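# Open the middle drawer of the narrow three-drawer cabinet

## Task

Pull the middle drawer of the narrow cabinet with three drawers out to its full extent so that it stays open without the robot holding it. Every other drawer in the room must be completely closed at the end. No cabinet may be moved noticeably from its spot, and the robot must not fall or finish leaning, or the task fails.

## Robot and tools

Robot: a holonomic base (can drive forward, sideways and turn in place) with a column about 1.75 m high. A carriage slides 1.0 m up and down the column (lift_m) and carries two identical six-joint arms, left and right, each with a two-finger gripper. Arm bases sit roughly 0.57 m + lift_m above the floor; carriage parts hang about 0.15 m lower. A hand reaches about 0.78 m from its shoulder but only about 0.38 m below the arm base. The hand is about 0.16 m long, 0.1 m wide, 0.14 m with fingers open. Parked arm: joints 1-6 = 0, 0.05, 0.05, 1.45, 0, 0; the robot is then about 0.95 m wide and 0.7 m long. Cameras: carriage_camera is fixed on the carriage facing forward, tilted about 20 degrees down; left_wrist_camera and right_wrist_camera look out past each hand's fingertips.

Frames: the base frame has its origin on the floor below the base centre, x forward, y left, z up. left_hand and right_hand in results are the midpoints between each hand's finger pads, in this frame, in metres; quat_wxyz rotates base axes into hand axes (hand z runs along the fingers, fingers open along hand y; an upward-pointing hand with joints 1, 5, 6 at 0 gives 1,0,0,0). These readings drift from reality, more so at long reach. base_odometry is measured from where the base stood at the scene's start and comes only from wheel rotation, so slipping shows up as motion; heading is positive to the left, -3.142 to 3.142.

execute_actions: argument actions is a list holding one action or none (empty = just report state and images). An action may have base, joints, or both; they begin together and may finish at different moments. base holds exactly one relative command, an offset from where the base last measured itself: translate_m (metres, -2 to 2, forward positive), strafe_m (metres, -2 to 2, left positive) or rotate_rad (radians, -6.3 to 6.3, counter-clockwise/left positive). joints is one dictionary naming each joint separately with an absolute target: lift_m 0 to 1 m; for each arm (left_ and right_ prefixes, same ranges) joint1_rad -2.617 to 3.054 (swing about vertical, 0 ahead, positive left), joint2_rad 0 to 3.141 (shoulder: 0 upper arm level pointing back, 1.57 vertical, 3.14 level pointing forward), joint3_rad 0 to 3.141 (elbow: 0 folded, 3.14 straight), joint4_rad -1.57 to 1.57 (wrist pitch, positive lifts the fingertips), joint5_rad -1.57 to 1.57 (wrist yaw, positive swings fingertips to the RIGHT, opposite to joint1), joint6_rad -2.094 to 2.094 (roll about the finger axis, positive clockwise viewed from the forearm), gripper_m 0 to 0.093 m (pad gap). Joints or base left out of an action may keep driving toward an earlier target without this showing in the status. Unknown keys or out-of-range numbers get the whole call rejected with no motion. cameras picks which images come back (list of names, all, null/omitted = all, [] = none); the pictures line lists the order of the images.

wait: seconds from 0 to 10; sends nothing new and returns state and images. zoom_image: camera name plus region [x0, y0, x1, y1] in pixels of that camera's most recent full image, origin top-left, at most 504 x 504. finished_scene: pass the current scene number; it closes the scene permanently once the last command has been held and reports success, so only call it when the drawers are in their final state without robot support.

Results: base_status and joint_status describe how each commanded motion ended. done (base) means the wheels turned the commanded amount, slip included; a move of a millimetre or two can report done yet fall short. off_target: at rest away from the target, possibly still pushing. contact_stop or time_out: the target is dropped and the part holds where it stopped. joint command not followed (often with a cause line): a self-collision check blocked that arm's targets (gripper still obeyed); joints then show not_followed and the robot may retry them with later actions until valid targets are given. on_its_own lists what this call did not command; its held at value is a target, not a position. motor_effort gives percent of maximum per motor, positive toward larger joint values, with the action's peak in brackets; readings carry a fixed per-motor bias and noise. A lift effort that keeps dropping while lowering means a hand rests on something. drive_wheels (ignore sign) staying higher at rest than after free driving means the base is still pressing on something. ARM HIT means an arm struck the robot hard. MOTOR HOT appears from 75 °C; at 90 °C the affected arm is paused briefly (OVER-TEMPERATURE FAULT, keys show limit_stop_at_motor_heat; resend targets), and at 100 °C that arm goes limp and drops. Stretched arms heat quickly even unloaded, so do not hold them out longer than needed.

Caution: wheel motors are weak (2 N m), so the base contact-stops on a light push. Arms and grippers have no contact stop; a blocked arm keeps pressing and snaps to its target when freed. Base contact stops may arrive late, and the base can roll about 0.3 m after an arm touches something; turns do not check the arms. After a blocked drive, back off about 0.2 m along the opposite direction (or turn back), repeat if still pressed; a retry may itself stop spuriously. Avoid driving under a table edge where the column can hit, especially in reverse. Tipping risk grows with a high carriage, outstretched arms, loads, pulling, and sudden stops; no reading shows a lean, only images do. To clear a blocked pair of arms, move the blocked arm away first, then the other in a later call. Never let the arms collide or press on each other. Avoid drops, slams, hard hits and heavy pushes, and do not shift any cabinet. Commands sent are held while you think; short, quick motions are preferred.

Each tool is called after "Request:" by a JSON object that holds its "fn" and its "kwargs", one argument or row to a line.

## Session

Request:
{"fn": "execute_actions", "kwargs": {
  "actions": []
}}

Scene clock: 0.00 s.
base_odometry: x=+0.000 y=+0.000 heading=+0.000 (m, m, rad; odometry frame)
base_status: not commanded
joint_positions: lift_m=+0.301 left_joint1_rad=-0.023 left_joint2_rad=+0.044 left_joint3_rad=+0.020 left_joint4_rad=+1.484 left_joint5_rad=-0.015 left_joint6_rad=-0.038 left_gripper_m=+0.095 right_joint1_rad=+0.011 right_joint2_rad=+0.068 right_joint3_rad=+0.081 right_joint4_rad=+1.467 right_joint5_rad=+0.064 right_joint6_rad=-0.018 right_gripper_m=+0.094
joint_status: not commanded
motor_effort: lift_m=+30 drive_wheels=+1 (%)
left_hand: x=+0.2952 y=+0.3360 z=+1.2754 quat_wxyz=(+0.998, -0.008, +0.055, -0.031) (m; base frame)
right_hand: x=+0.2886 y=-0.3450 z=+1.2908 quat_wxyz=(+0.998, +0.031, +0.046, -0.005) (m; base frame)
pictures: carriage_camera, left_wrist_camera, right_wrist_camera
Images, in order (width x height): carriage_camera 504x504, left_wrist_camera 504x504, right_wrist_camera 504x504.

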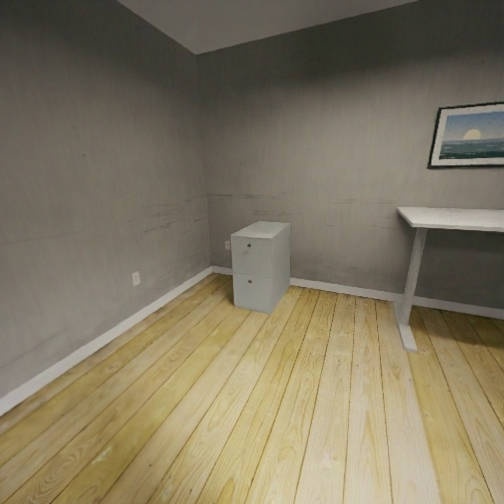

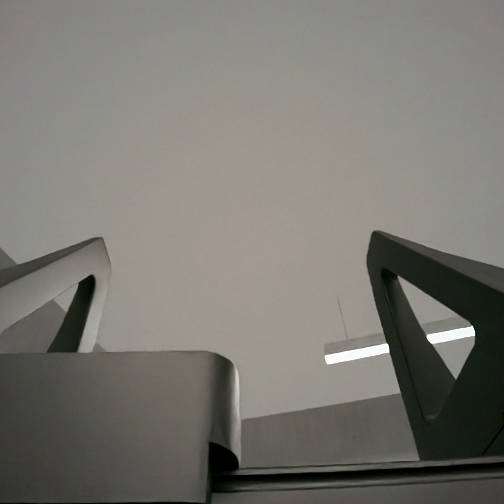

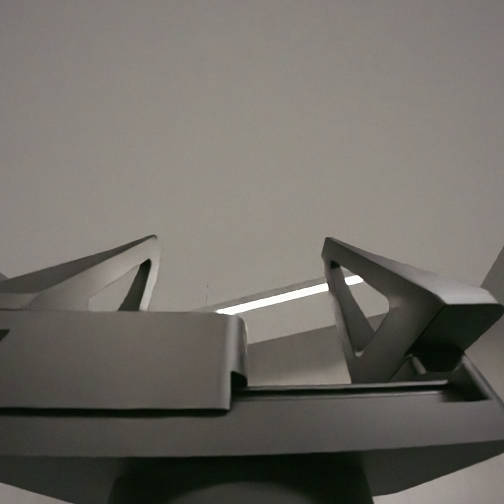

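Scene 2 has a similar layout. I'll check the corner two-drawer cabinet first.

Request:
{"fn": "zoom_image", "kwargs": {
  "camera": "carriage_camera",
  "region": [210, 210, 310, 320]
}}

Region (210, 210, 310, 320) of carriage_camera's 504x504 image, scaled by 4.582, with more detail than that image has; it fills the left 458 columns of this view, and the rest is white.

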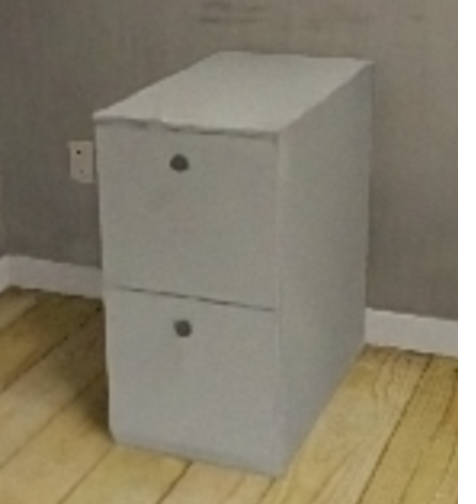

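That one is shut. Last time the three-drawer cabinet was at a heading of about -2.15, so I'll turn there.

Request:
{"fn": "execute_actions", "kwargs": {
  "actions": [
    {"base": {"rotate_rad": -2.15}}
  ],
  "cameras": ["carriage_camera"]
}}

Scene clock: 4.37 s.
base_odometry: x=+0.000 y=+0.000 heading=-2.149 (m, m, rad; odometry frame)
base_status: done
joint_positions: lift_m=+0.301 left_joint1_rad=-0.023 left_joint2_rad=+0.044 left_joint3_rad=+0.020 left_joint4_rad=+1.484 left_joint5_rad=-0.015 left_joint6_rad=-0.038 left_gripper_m=+0.095 right_joint1_rad=+0.011 right_joint2_rad=+0.068 right_joint3_rad=+0.081 right_joint4_rad=+1.467 right_joint5_rad=+0.064 right_joint6_rad=-0.018 right_gripper_m=+0.094
joint_status: not commanded
motor_effort: lift_m=+30(30) drive_wheels=+7(25) (%)
left_hand: x=+0.2952 y=+0.3360 z=+1.2754 quat_wxyz=(+0.998, -0.008, +0.055, -0.031) (m; base frame)
right_hand: x=+0.2886 y=-0.3450 z=+1.2908 quat_wxyz=(+0.998, +0.031, +0.046, -0.005) (m; base frame)
pictures: carriage_camera
Images, in order (width x height): carriage_camera 504x504.

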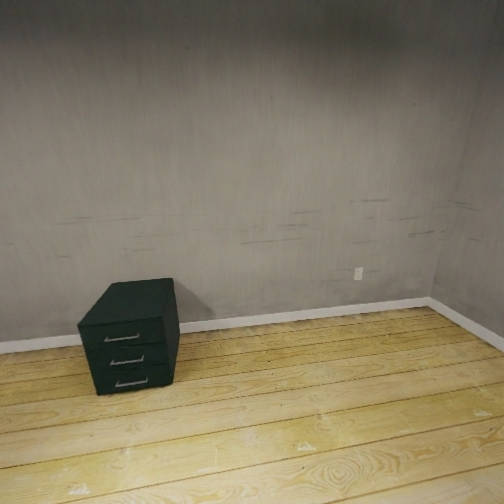

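Request:
{"fn": "zoom_image", "kwargs": {
  "camera": "carriage_camera",
  "region": [60, 265, 200, 405]
}}

Region (60, 265, 200, 405) of carriage_camera's 504x504 image, scaled by 3.600, with more detail than that image has.

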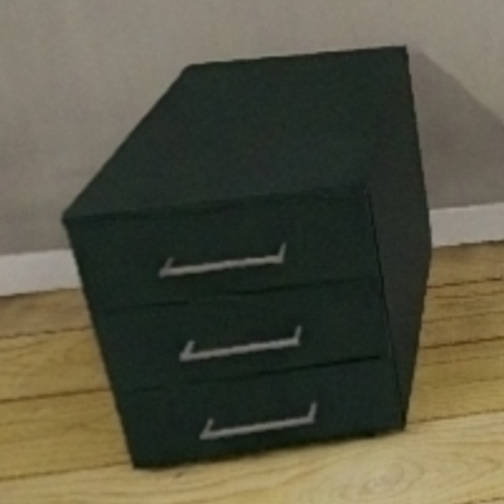

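The narrow three-drawer cabinet here is dark green, and all its drawers are shut. The wall sits about 9° off my current heading.

I'll do three things at once:
- Turn to square up with the wall.
- Pre-pose the left arm as in scene 1.
- Raise the right arm so its wrist camera looks behind me at the rest of the room.

Request:
{"fn": "execute_actions", "kwargs": {
  "actions": [
    {"base": {"rotate_rad": 0.165}, "joints": {"lift_m": 0.09, "left_joint1_rad": 0.0, "left_joint2_rad": 3.1, "left_joint3_rad": 1.54, "left_joint4_rad": 0.7, "left_joint5_rad": 0.0, "left_joint6_rad": 1.57, "left_gripper_m": 0.05, "right_joint1_rad": 0.0, "right_joint2_rad": 1.45, "right_joint3_rad": 3.1, "right_joint4_rad": 1.55, "right_joint5_rad": 0.0, "right_joint6_rad": 0.0}}
  ],
  "cameras": ["carriage_camera", "right_wrist_camera"]
}}

Scene clock: 13.37 s.
base_odometry: x=+0.000 y=+0.000 heading=-1.985 (m, m, rad; odometry frame)
base_status: done
joint_positions: lift_m=+0.090 left_joint1_rad=-0.008 left_joint2_rad=+3.112 left_joint3_rad=+1.536 left_joint4_rad=+0.685 left_joint5_rad=-0.006 left_joint6_rad=+1.561 left_gripper_m=+0.050 right_joint1_rad=+0.008 right_joint2_rad=+1.458 right_joint3_rad=+3.078 right_joint4_rad=+1.532 right_joint5_rad=+0.007 right_joint6_rad=-0.005 right_gripper_m=+0.094
joint_status: all done
motor_effort: lift_m=+26(26) drive_wheels=-8(17) (%)
left_hand: x=+0.7626 y=+0.3313 z=+0.3259 quat_wxyz=(+0.236, +0.666, +0.668, +0.236) (m; base frame)
right_hand: x=-0.0621 y=-0.3381 z=+1.2562 quat_wxyz=(+0.703, +0.007, -0.711, +0.004) (m; base frame)
pictures: carriage_camera, right_wrist_camera
Images, in order (width x height): carriage_camera 504x504, right_wrist_camera 504x504.

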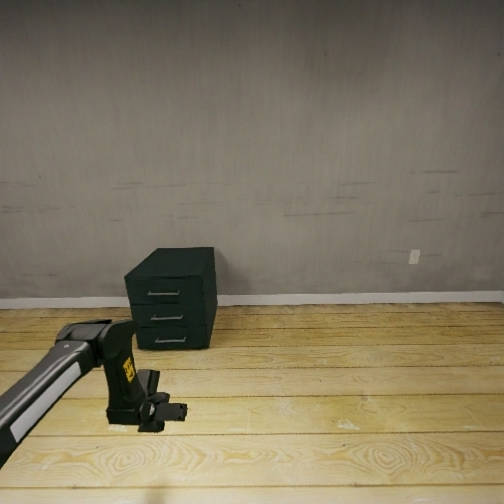

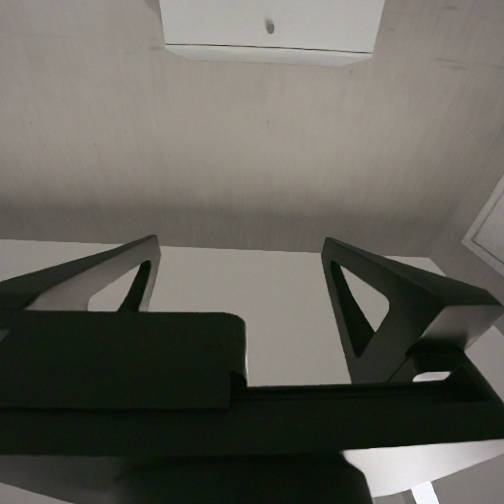

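Request:
{"fn": "zoom_image", "kwargs": {
  "camera": "right_wrist_camera",
  "region": [130, 0, 420, 120]
}}

Region (130, 0, 420, 120) of right_wrist_camera's 504x504 image, scaled by 1.738, with more detail than that image has; it fills the top 209 rows of this view, and the rest is white.

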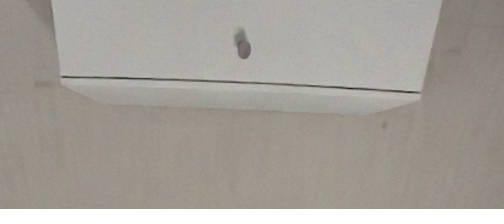

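Request:
{"fn": "zoom_image", "kwargs": {
  "camera": "carriage_camera",
  "region": [100, 235, 240, 375]
}}

Region (100, 235, 240, 375) of carriage_camera's 504x504 image, scaled by 3.600, with more detail than that image has.

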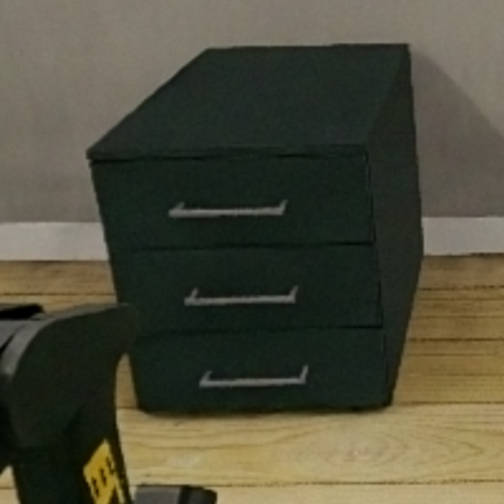

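The middle handle is about 0.16 m to the left of my left arm's line and about 1.35 m ahead. I'll strafe left to line up, and tilt the right camera further down to see the whole dresser behind me.

Request:
{"fn": "execute_actions", "kwargs": {
  "actions": [
    {"base": {"strafe_m": 0.16}, "joints": {"right_joint2_rad": 1.15, "right_joint3_rad": 3.1, "right_joint4_rad": 1.55}}
  ],
  "cameras": ["right_wrist_camera"]
}}

Scene clock: 17.33 s.
base_odometry: x=+0.147 y=-0.064 heading=-1.986 (m, m, rad; odometry frame)
base_status: done
joint_positions: lift_m=+0.090 left_joint1_rad=-0.004 left_joint2_rad=+3.112 left_joint3_rad=+1.536 left_joint4_rad=+0.686 left_joint5_rad=-0.005 left_joint6_rad=+1.561 left_gripper_m=+0.050 right_joint1_rad=+0.006 right_joint2_rad=+1.143 right_joint3_rad=+3.092 right_joint4_rad=+1.537 right_joint5_rad=+0.006 right_joint6_rad=-0.005 right_gripper_m=+0.094
joint_status: all done
motor_effort: lift_m=+26(26) drive_wheels=-7(21) (%)
left_hand: x=+0.7628 y=+0.3332 z=+0.3260 quat_wxyz=(+0.236, +0.664, +0.669, +0.236) (m; base frame)
right_hand: x=-0.2017 y=-0.3378 z=+1.1175 quat_wxyz=(+0.576, +0.006, -0.818, +0.003) (m; base frame)
pictures: right_wrist_camera
Images, in order (width x height): right_wrist_camera 504x504.

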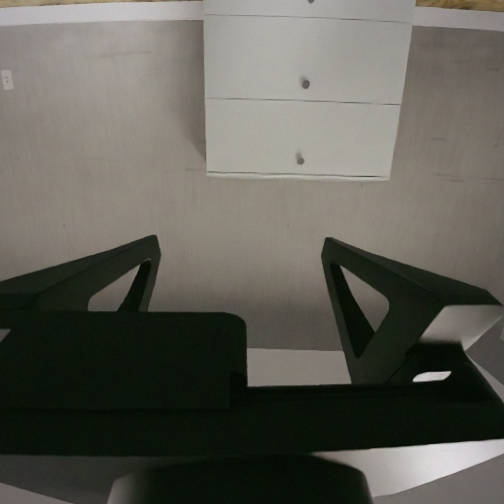

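Request:
{"fn": "zoom_image", "kwargs": {
  "camera": "right_wrist_camera",
  "region": [180, 0, 430, 200]
}}

Region (180, 0, 430, 200) of right_wrist_camera's 504x504 image, scaled by 2.016, with more detail than that image has; it fills the top 403 rows of this view, and the rest is white.

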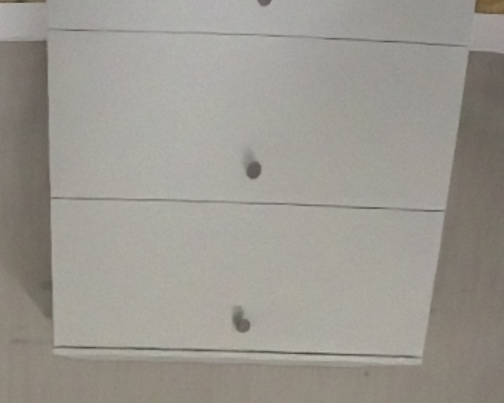

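All three of the dresser's drawers sit flush, so they're shut. I'll park the right arm again and drive toward the cabinet.

Request:
{"fn": "execute_actions", "kwargs": {
  "actions": [
    {"base": {"translate_m": 0.5}, "joints": {"right_joint1_rad": 0.0, "right_joint2_rad": 0.05, "right_joint3_rad": 0.05, "right_joint4_rad": 1.45, "right_joint5_rad": 0.0, "right_joint6_rad": 0.0}}
  ],
  "cameras": ["carriage_camera", "left_wrist_camera"]
}}

Scene clock: 21.50 s.
base_odometry: x=-0.055 y=-0.522 heading=-1.985 (m, m, rad; odometry frame)
base_status: done
joint_positions: lift_m=+0.090 left_joint1_rad=-0.004 left_joint2_rad=+3.112 left_joint3_rad=+1.536 left_joint4_rad=+0.686 left_joint5_rad=-0.005 left_joint6_rad=+1.561 left_gripper_m=+0.050 right_joint1_rad=+0.006 right_joint2_rad=+0.058 right_joint3_rad=+0.071 right_joint4_rad=+1.436 right_joint5_rad=+0.006 right_joint6_rad=-0.005 right_gripper_m=+0.094
joint_status: all done
motor_effort: lift_m=+26(26) drive_wheels=-6(23) (%)
left_hand: x=+0.7628 y=+0.3332 z=+0.3260 quat_wxyz=(+0.236, +0.664, +0.669, +0.236) (m; base frame)
right_hand: x=+0.2958 y=-0.3350 z=+1.0773 quat_wxyz=(+0.998, +0.003, +0.060, +0.000) (m; base frame)
pictures: carriage_camera, left_wrist_camera
Images, in order (width x height): carriage_camera 504x504, left_wrist_camera 504x504.

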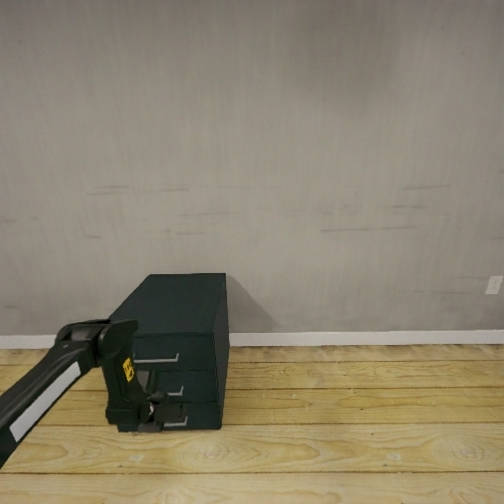

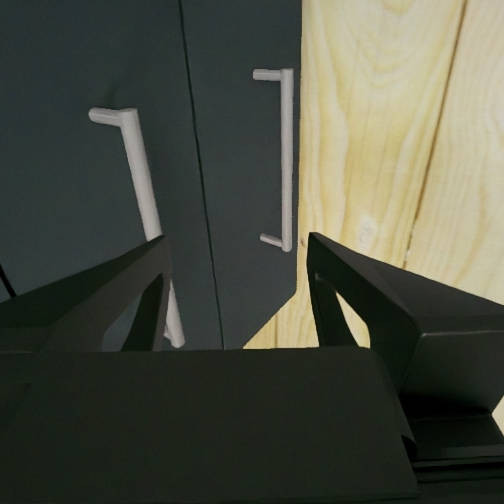

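Request:
{"fn": "execute_actions", "kwargs": {
  "actions": [
    {"base": {"translate_m": 0.08}}
  ],
  "cameras": ["left_wrist_camera"]
}}

Scene clock: 24.77 s.
base_odometry: x=-0.087 y=-0.596 heading=-1.985 (m, m, rad; odometry frame)
base_status: done
joint_positions: lift_m=+0.090 left_joint1_rad=-0.003 left_joint2_rad=+3.112 left_joint3_rad=+1.536 left_joint4_rad=+0.686 left_joint5_rad=-0.005 left_joint6_rad=+1.561 left_gripper_m=+0.050 right_joint1_rad=+0.006 right_joint2_rad=+0.058 right_joint3_rad=+0.071 right_joint4_rad=+1.438 right_joint5_rad=+0.006 right_joint6_rad=-0.005 right_gripper_m=+0.094
joint_status: not commanded
motor_effort: lift_m=+26(26) drive_wheels=-5(24) (%)
left_hand: x=+0.7629 y=+0.3334 z=+0.3261 quat_wxyz=(+0.236, +0.664, +0.669, +0.236) (m; base frame)
right_hand: x=+0.2953 y=-0.3350 z=+1.0773 quat_wxyz=(+0.998, +0.003, +0.060, +0.000) (m; base frame)
pictures: left_wrist_camera
Images, in order (width x height): left_wrist_camera 504x504.

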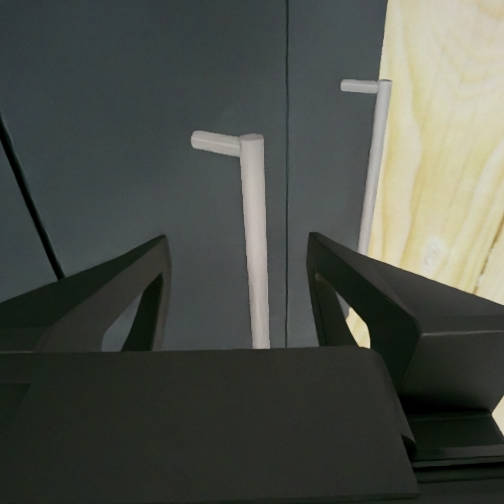

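The bar is nearly centered. I'll move forward and down together so the bar enters the opening.

Request:
{"fn": "execute_actions", "kwargs": {
  "actions": [
    {"base": {"translate_m": 0.02}, "joints": {"lift_m": 0.05}}
  ],
  "cameras": ["left_wrist_camera"]
}}

Scene clock: 27.80 s.
base_odometry: x=-0.095 y=-0.614 heading=-1.985 (m, m, rad; odometry frame)
base_status: done
joint_positions: lift_m=+0.050 left_joint1_rad=-0.003 left_joint2_rad=+3.111 left_joint3_rad=+1.536 left_joint4_rad=+0.691 left_joint5_rad=-0.005 left_joint6_rad=+1.561 left_gripper_m=+0.050 right_joint1_rad=+0.006 right_joint2_rad=+0.058 right_joint3_rad=+0.071 right_joint4_rad=+1.441 right_joint5_rad=+0.005 right_joint6_rad=-0.005 right_gripper_m=+0.094
joint_status: all done
motor_effort: lift_m=+28(28) drive_wheels=-4(25) (%)
left_hand: x=+0.7644 y=+0.3334 z=+0.2875 quat_wxyz=(+0.238, +0.663, +0.668, +0.238) (m; base frame)
right_hand: x=+0.2947 y=-0.3348 z=+1.0373 quat_wxyz=(+0.998, +0.002, +0.058, +0.000) (m; base frame)
pictures: left_wrist_camera
Images, in order (width x height): left_wrist_camera 504x504.

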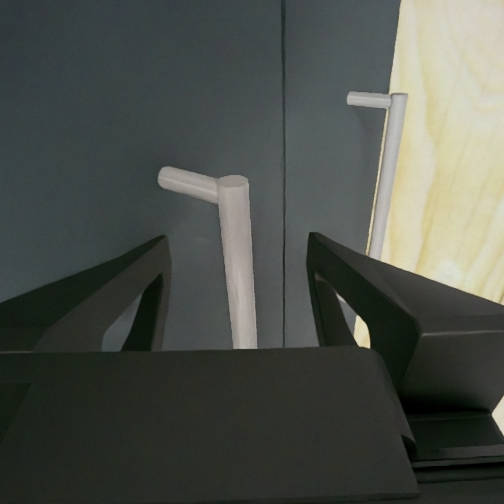

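Request:
{"fn": "execute_actions", "kwargs": {
  "actions": [],
  "cameras": ["carriage_camera"]
}}

Scene clock: 29.67 s.
base_odometry: x=-0.095 y=-0.614 heading=-1.985 (m, m, rad; odometry frame)
base_status: done
joint_positions: lift_m=+0.050 left_joint1_rad=-0.003 left_joint2_rad=+3.111 left_joint3_rad=+1.536 left_joint4_rad=+0.691 left_joint5_rad=-0.005 left_joint6_rad=+1.561 left_gripper_m=+0.050 right_joint1_rad=+0.006 right_joint2_rad=+0.058 right_joint3_rad=+0.071 right_joint4_rad=+1.441 right_joint5_rad=+0.005 right_joint6_rad=-0.005 right_gripper_m=+0.094
joint_status: all done
motor_effort: lift_m=+28(28) drive_wheels=-4(25) (%)
left_hand: x=+0.7644 y=+0.3334 z=+0.2875 quat_wxyz=(+0.238, +0.663, +0.668, +0.238) (m; base frame)
right_hand: x=+0.2947 y=-0.3348 z=+1.0373 quat_wxyz=(+0.998, +0.002, +0.058, +0.000) (m; base frame)
pictures: carriage_camera
Images, in order (width x height): carriage_camera 504x504.

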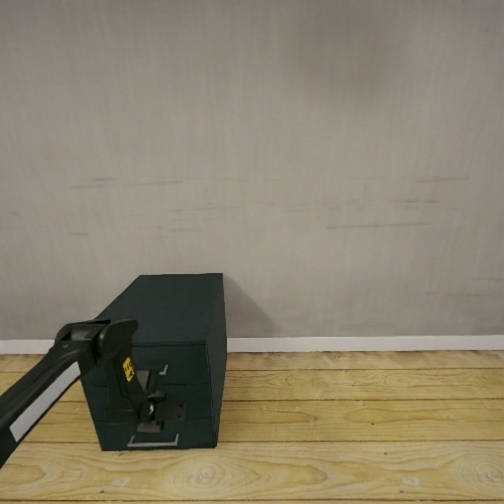

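Request:
{"fn": "zoom_image", "kwargs": {
  "camera": "carriage_camera",
  "region": [80, 330, 240, 460]
}}

Region (80, 330, 240, 460) of carriage_camera's 504x504 image, scaled by 3.150, with more detail than that image has; it fills the top 410 rows of this view, and the rest is white.

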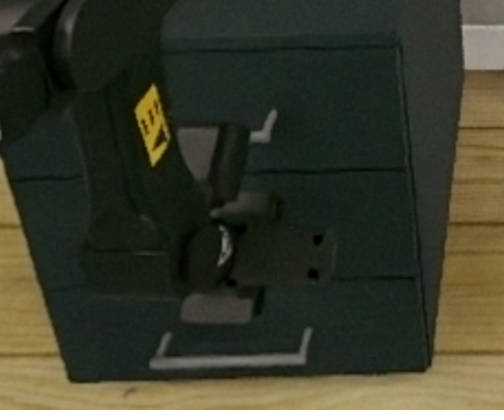

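The fingers are straddling the bar, but close to its right end. I'll slide left about 5 cm to grip nearer the middle, and lower the lift a touch.

Request:
{"fn": "execute_actions", "kwargs": {
  "actions": [
    {"base": {"strafe_m": 0.05}, "joints": {"lift_m": 0.042}}
  ],
  "cameras": ["left_wrist_camera"]
}}

Scene clock: 33.47 s.
base_odometry: x=-0.049 y=-0.634 heading=-1.985 (m, m, rad; odometry frame)
base_status: done
joint_positions: lift_m=+0.042 left_joint1_rad=-0.003 left_joint2_rad=+3.110 left_joint3_rad=+1.536 left_joint4_rad=+0.693 left_joint5_rad=-0.005 left_joint6_rad=+1.561 left_gripper_m=+0.050 right_joint1_rad=+0.006 right_joint2_rad=+0.058 right_joint3_rad=+0.071 right_joint4_rad=+1.441 right_joint5_rad=+0.005 right_joint6_rad=-0.005 right_gripper_m=+0.094
joint_status: all done
motor_effort: lift_m=+27(27) drive_wheels=-4(19) (%)
left_hand: x=+0.7649 y=+0.3334 z=+0.2800 quat_wxyz=(+0.239, +0.663, +0.668, +0.239) (m; base frame)
right_hand: x=+0.2947 y=-0.3348 z=+1.0294 quat_wxyz=(+0.998, +0.002, +0.058, +0.000) (m; base frame)
pictures: left_wrist_camera
Images, in order (width x height): left_wrist_camera 504x504.

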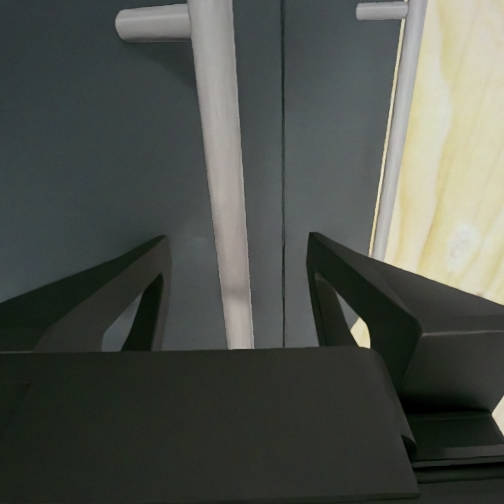

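Request:
{"fn": "execute_actions", "kwargs": {
  "actions": [
    {"base": {"translate_m": 0.01}}
  ],
  "cameras": ["left_wrist_camera"]
}}

Scene clock: 34.63 s.
base_odometry: x=-0.053 y=-0.643 heading=-1.984 (m, m, rad; odometry frame)
base_status: done
joint_positions: lift_m=+0.042 left_joint1_rad=-0.003 left_joint2_rad=+3.110 left_joint3_rad=+1.536 left_joint4_rad=+0.654 left_joint5_rad=-0.003 left_joint6_rad=+1.561 left_gripper_m=+0.050 right_joint1_rad=+0.006 right_joint2_rad=+0.058 right_joint3_rad=+0.071 right_joint4_rad=+1.442 right_joint5_rad=+0.005 right_joint6_rad=-0.005 right_gripper_m=+0.094
joint_status: not commanded
motor_effort: lift_m=+26(27) drive_wheels=-4(15) (%)
left_hand: x=+0.7575 y=+0.3331 z=+0.2742 quat_wxyz=(+0.227, +0.668, +0.672, +0.226) (m; base frame)
right_hand: x=+0.2945 y=-0.3348 z=+1.0294 quat_wxyz=(+0.998, +0.002, +0.058, +0.000) (m; base frame)
pictures: left_wrist_camera
Images, in order (width x height): left_wrist_camera 504x504.

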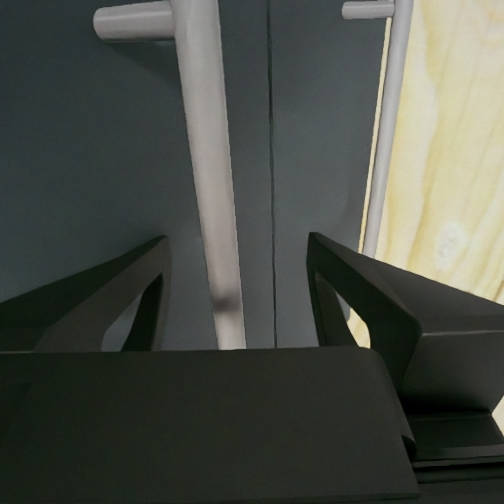

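The fingertip is touching the drawer face again, as it did last time, and the bar is between the fingers. I'll close the gripper.

Request:
{"fn": "execute_actions", "kwargs": {
  "actions": [
    {"joints": {"left_gripper_m": 0.0}}
  ],
  "cameras": ["left_wrist_camera"]
}}

Scene clock: 35.60 s.
base_odometry: x=-0.053 y=-0.643 heading=-1.984 (m, m, rad; odometry frame)
base_status: not commanded
joint_positions: lift_m=+0.042 left_joint1_rad=-0.003 left_joint2_rad=+3.110 left_joint3_rad=+1.536 left_joint4_rad=+0.670 left_joint5_rad=-0.002 left_joint6_rad=+1.542 left_gripper_m=+0.009 right_joint1_rad=+0.006 right_joint2_rad=+0.058 right_joint3_rad=+0.071 right_joint4_rad=+1.442 right_joint5_rad=+0.005 right_joint6_rad=-0.005 right_gripper_m=+0.094
joint_status: left_gripper_m off_target (ended at +0.009, target +0.000)
motor_effort: lift_m=+27(27) drive_wheels=-4(4) (%)
left_hand: x=+0.7606 y=+0.3330 z=+0.2766 quat_wxyz=(+0.234, +0.659, +0.677, +0.228) (m; base frame)
right_hand: x=+0.2945 y=-0.3348 z=+1.0294 quat_wxyz=(+0.998, +0.002, +0.058, +0.000) (m; base frame)
pictures: left_wrist_camera
Images, in order (width x height): left_wrist_camera 504x504.

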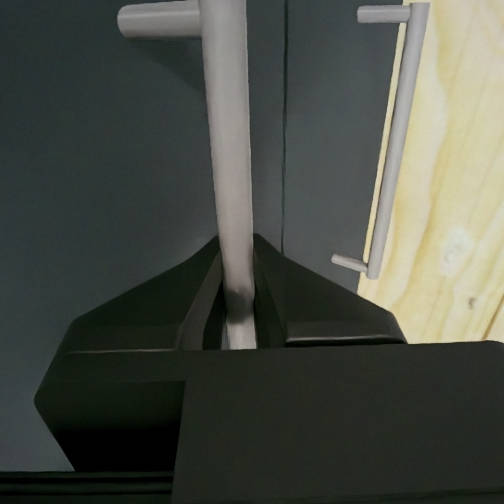

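The gripper stopped at 0.009 m, so it has the bar. In scene 1 the drawer's travel ended somewhere between 0.35 and 0.45 m. I'll pull 0.36 m first, then creep the rest in small steps so I don't slip off at the stop.

Request:
{"fn": "execute_actions", "kwargs": {
  "actions": [
    {"base": {"translate_m": -0.36}, "joints": {"left_gripper_m": 0.0}}
  ],
  "cameras": ["carriage_camera", "left_wrist_camera"]
}}

Scene clock: 39.20 s.
base_odometry: x=+0.092 y=-0.314 heading=-1.984 (m, m, rad; odometry frame)
base_status: done
joint_positions: lift_m=+0.042 left_joint1_rad=-0.021 left_joint2_rad=+3.116 left_joint3_rad=+1.562 left_joint4_rad=+0.664 left_joint5_rad=+0.052 left_joint6_rad=+1.526 left_gripper_m=+0.009 right_joint1_rad=+0.006 right_joint2_rad=+0.058 right_joint3_rad=+0.071 right_joint4_rad=+1.443 right_joint5_rad=+0.004 right_joint6_rad=-0.005 right_gripper_m=+0.094
joint_status: left_gripper_m off_target (ended at +0.009, target +0.000)
motor_effort: lift_m=+31(32) drive_wheels=+10(25) (%)
left_hand: x=+0.7677 y=+0.3149 z=+0.2781 quat_wxyz=(+0.260, +0.664, +0.668, +0.210) (m; base frame)
right_hand: x=+0.2943 y=-0.3348 z=+1.0291 quat_wxyz=(+0.998, +0.002, +0.057, +0.000) (m; base frame)
pictures: carriage_camera, left_wrist_camera
Images, in order (width x height): carriage_camera 504x504, left_wrist_camera 504x504.

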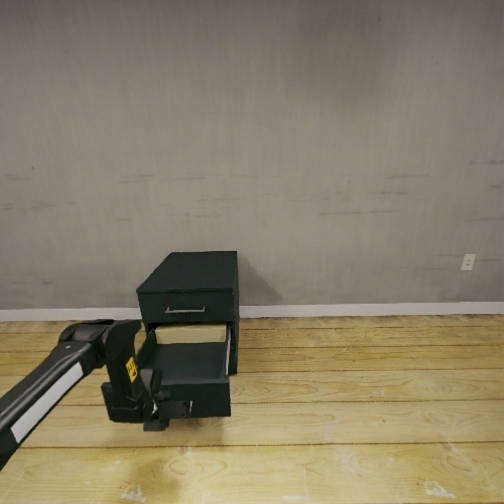

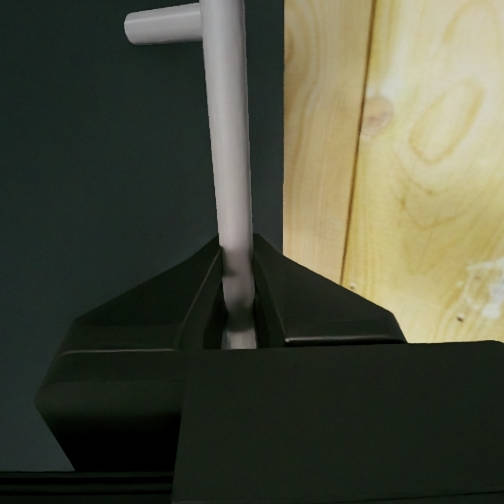

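Request:
{"fn": "execute_actions", "kwargs": {
  "actions": [
    {"base": {"translate_m": -0.03}, "joints": {"left_gripper_m": 0.0}}
  ],
  "cameras": ["carriage_camera"]
}}

Scene clock: 40.67 s.
base_odometry: x=+0.104 y=-0.287 heading=-1.984 (m, m, rad; odometry frame)
base_status: done
joint_positions: lift_m=+0.042 left_joint1_rad=-0.016 left_joint2_rad=+3.116 left_joint3_rad=+1.581 left_joint4_rad=+0.646 left_joint5_rad=+0.026 left_joint6_rad=+1.526 left_gripper_m=+0.009 right_joint1_rad=+0.006 right_joint2_rad=+0.058 right_joint3_rad=+0.071 right_joint4_rad=+1.443 right_joint5_rad=+0.004 right_joint6_rad=-0.005 right_gripper_m=+0.094
joint_status: left_gripper_m off_target (ended at +0.009, target +0.000)
motor_effort: lift_m=+35(35) drive_wheels=+16(37) (%)
left_hand: x=+0.7727 y=+0.3217 z=+0.2792 quat_wxyz=(+0.252, +0.660, +0.673, +0.220) (m; base frame)
right_hand: x=+0.2943 y=-0.3348 z=+1.0288 quat_wxyz=(+0.998, +0.002, +0.057, +0.000) (m; base frame)
pictures: carriage_camera
Images, in order (width x height): carriage_camera 504x504.

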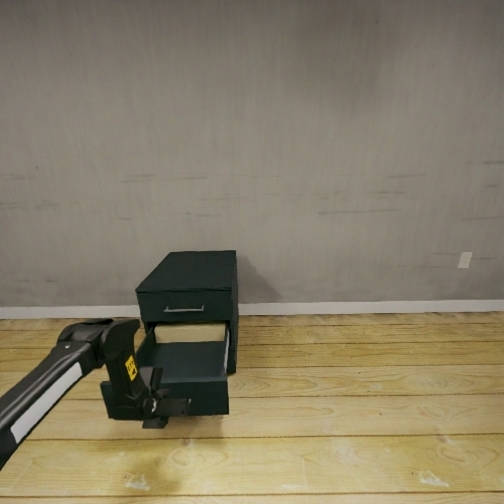

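Request:
{"fn": "execute_actions", "kwargs": {
  "actions": [
    {"base": {"translate_m": -0.02}, "joints": {"left_gripper_m": 0.0}}
  ],
  "cameras": ["carriage_camera"]
}}

Scene clock: 43.07 s.
base_odometry: x=+0.112 y=-0.270 heading=-1.984 (m, m, rad; odometry frame)
base_status: done
joint_positions: lift_m=+0.042 left_joint1_rad=-0.016 left_joint2_rad=+3.116 left_joint3_rad=+1.590 left_joint4_rad=+0.686 left_joint5_rad=+0.022 left_joint6_rad=+1.538 left_gripper_m=+0.009 right_joint1_rad=+0.006 right_joint2_rad=+0.058 right_joint3_rad=+0.071 right_joint4_rad=+1.443 right_joint5_rad=+0.004 right_joint6_rad=-0.005 right_gripper_m=+0.094
joint_status: left_gripper_m off_target (ended at +0.009, target +0.000)
motor_effort: lift_m=+35(35) drive_wheels=+14(44) (%)
left_hand: x=+0.7842 y=+0.3222 z=+0.2876 quat_wxyz=(+0.266, +0.658, +0.663, +0.239) (m; base frame)
right_hand: x=+0.2942 y=-0.3348 z=+1.0288 quat_wxyz=(+0.998, +0.002, +0.057, +0.000) (m; base frame)
pictures: carriage_camera
Images, in order (width x height): carriage_camera 504x504.

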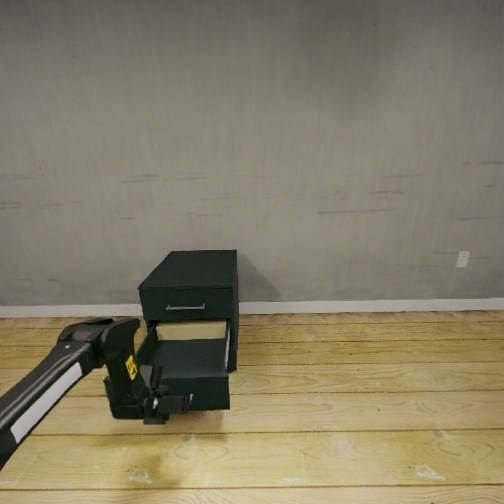

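The arm is now just stretching: the hand moved forward about 1 cm in the base frame for a 2 cm drive back. That means the drawer is at its end stop. I'll release gently by opening the gripper a little while backing off and lifting, so the fingers leave along the way they came in.

Request:
{"fn": "execute_actions", "kwargs": {
  "actions": [
    {"base": {"translate_m": -0.03}, "joints": {"left_gripper_m": 0.035, "lift_m": 0.075}}
  ],
  "cameras": ["carriage_camera", "left_wrist_camera"]
}}

Scene clock: 48.73 s.
base_odometry: x=+0.124 y=-0.242 heading=-1.984 (m, m, rad; odometry frame)
base_status: done
joint_positions: lift_m=+0.075 left_joint1_rad=-0.007 left_joint2_rad=+3.107 left_joint3_rad=+1.555 left_joint4_rad=+0.689 left_joint5_rad=+0.011 left_joint6_rad=+1.560 left_gripper_m=+0.035 right_joint1_rad=+0.006 right_joint2_rad=+0.058 right_joint3_rad=+0.071 right_joint4_rad=+1.443 right_joint5_rad=+0.004 right_joint6_rad=-0.005 right_gripper_m=+0.094
joint_status: all done
motor_effort: lift_m=+32(47) drive_wheels=-4(43) (%)
left_hand: x=+0.7737 y=+0.3289 z=+0.3176 quat_wxyz=(+0.251, +0.663, +0.663, +0.239) (m; base frame)
right_hand: x=+0.2942 y=-0.3348 z=+1.0620 quat_wxyz=(+0.998, +0.002, +0.057, +0.000) (m; base frame)
pictures: carriage_camera, left_wrist_camera
Images, in order (width x height): carriage_camera 504x504, left_wrist_camera 504x504.

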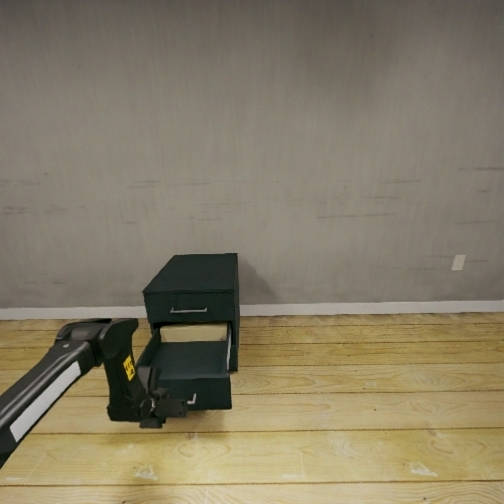

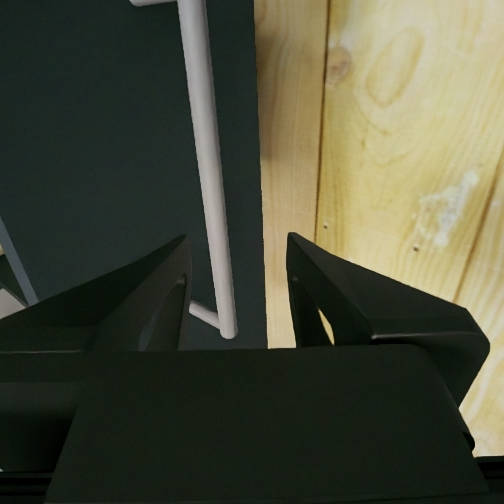

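The hand is clear of the bar. I'll back away and fold the arm up.

Request:
{"fn": "execute_actions", "kwargs": {
  "actions": [
    {"base": {"translate_m": -0.3}, "joints": {"left_joint2_rad": 1.6, "left_joint3_rad": 0.8, "lift_m": 0.2}}
  ],
  "cameras": ["carriage_camera"]
}}

Scene clock: 52.73 s.
base_odometry: x=+0.244 y=+0.033 heading=-1.984 (m, m, rad; odometry frame)
base_status: done
joint_positions: lift_m=+0.200 left_joint1_rad=-0.007 left_joint2_rad=+1.602 left_joint3_rad=+0.819 left_joint4_rad=+0.699 left_joint5_rad=+0.009 left_joint6_rad=+1.561 left_gripper_m=+0.035 right_joint1_rad=+0.006 right_joint2_rad=+0.058 right_joint3_rad=+0.071 right_joint4_rad=+1.443 right_joint5_rad=+0.003 right_joint6_rad=-0.005 right_gripper_m=+0.094
joint_status: all done
motor_effort: lift_m=+33(40) drive_wheels=-3(26) (%)
left_hand: x=+0.7546 y=+0.3293 z=+0.9771 quat_wxyz=(+0.485, +0.522, +0.519, +0.472) (m; base frame)
right_hand: x=+0.2941 y=-0.3346 z=+1.1870 quat_wxyz=(+0.998, +0.001, +0.057, +0.000) (m; base frame)
pictures: carriage_camera
Images, in order (width x height): carriage_camera 504x504.

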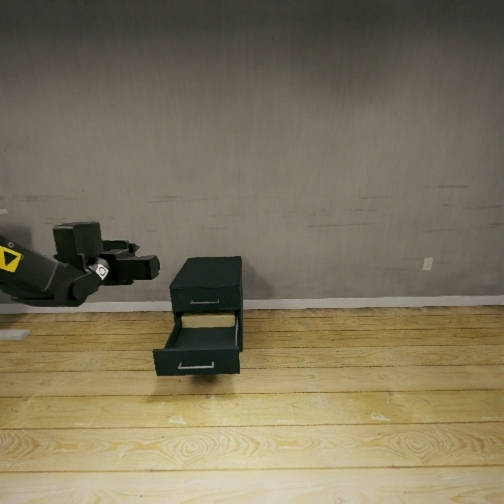

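Request:
{"fn": "zoom_image", "kwargs": {
  "camera": "carriage_camera",
  "region": [125, 240, 275, 390]
}}

Region (125, 240, 275, 390) of carriage_camera's 504x504 image, scaled by 3.360, with more detail than that image has.

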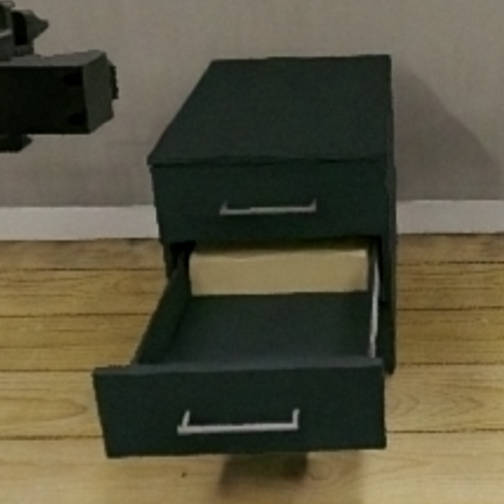

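The middle drawer is out as far as in scene 1's accepted result, the top drawer is shut and the cabinet hasn't moved. The bottom drawer is hidden under the open one, but I never touched it. The other two cabinets were confirmed shut earlier, and the robot is no longer touching anything.

Request:
{"fn": "finished_scene", "kwargs": {
  "scene": 2
}}

The scene is finished: the task was done.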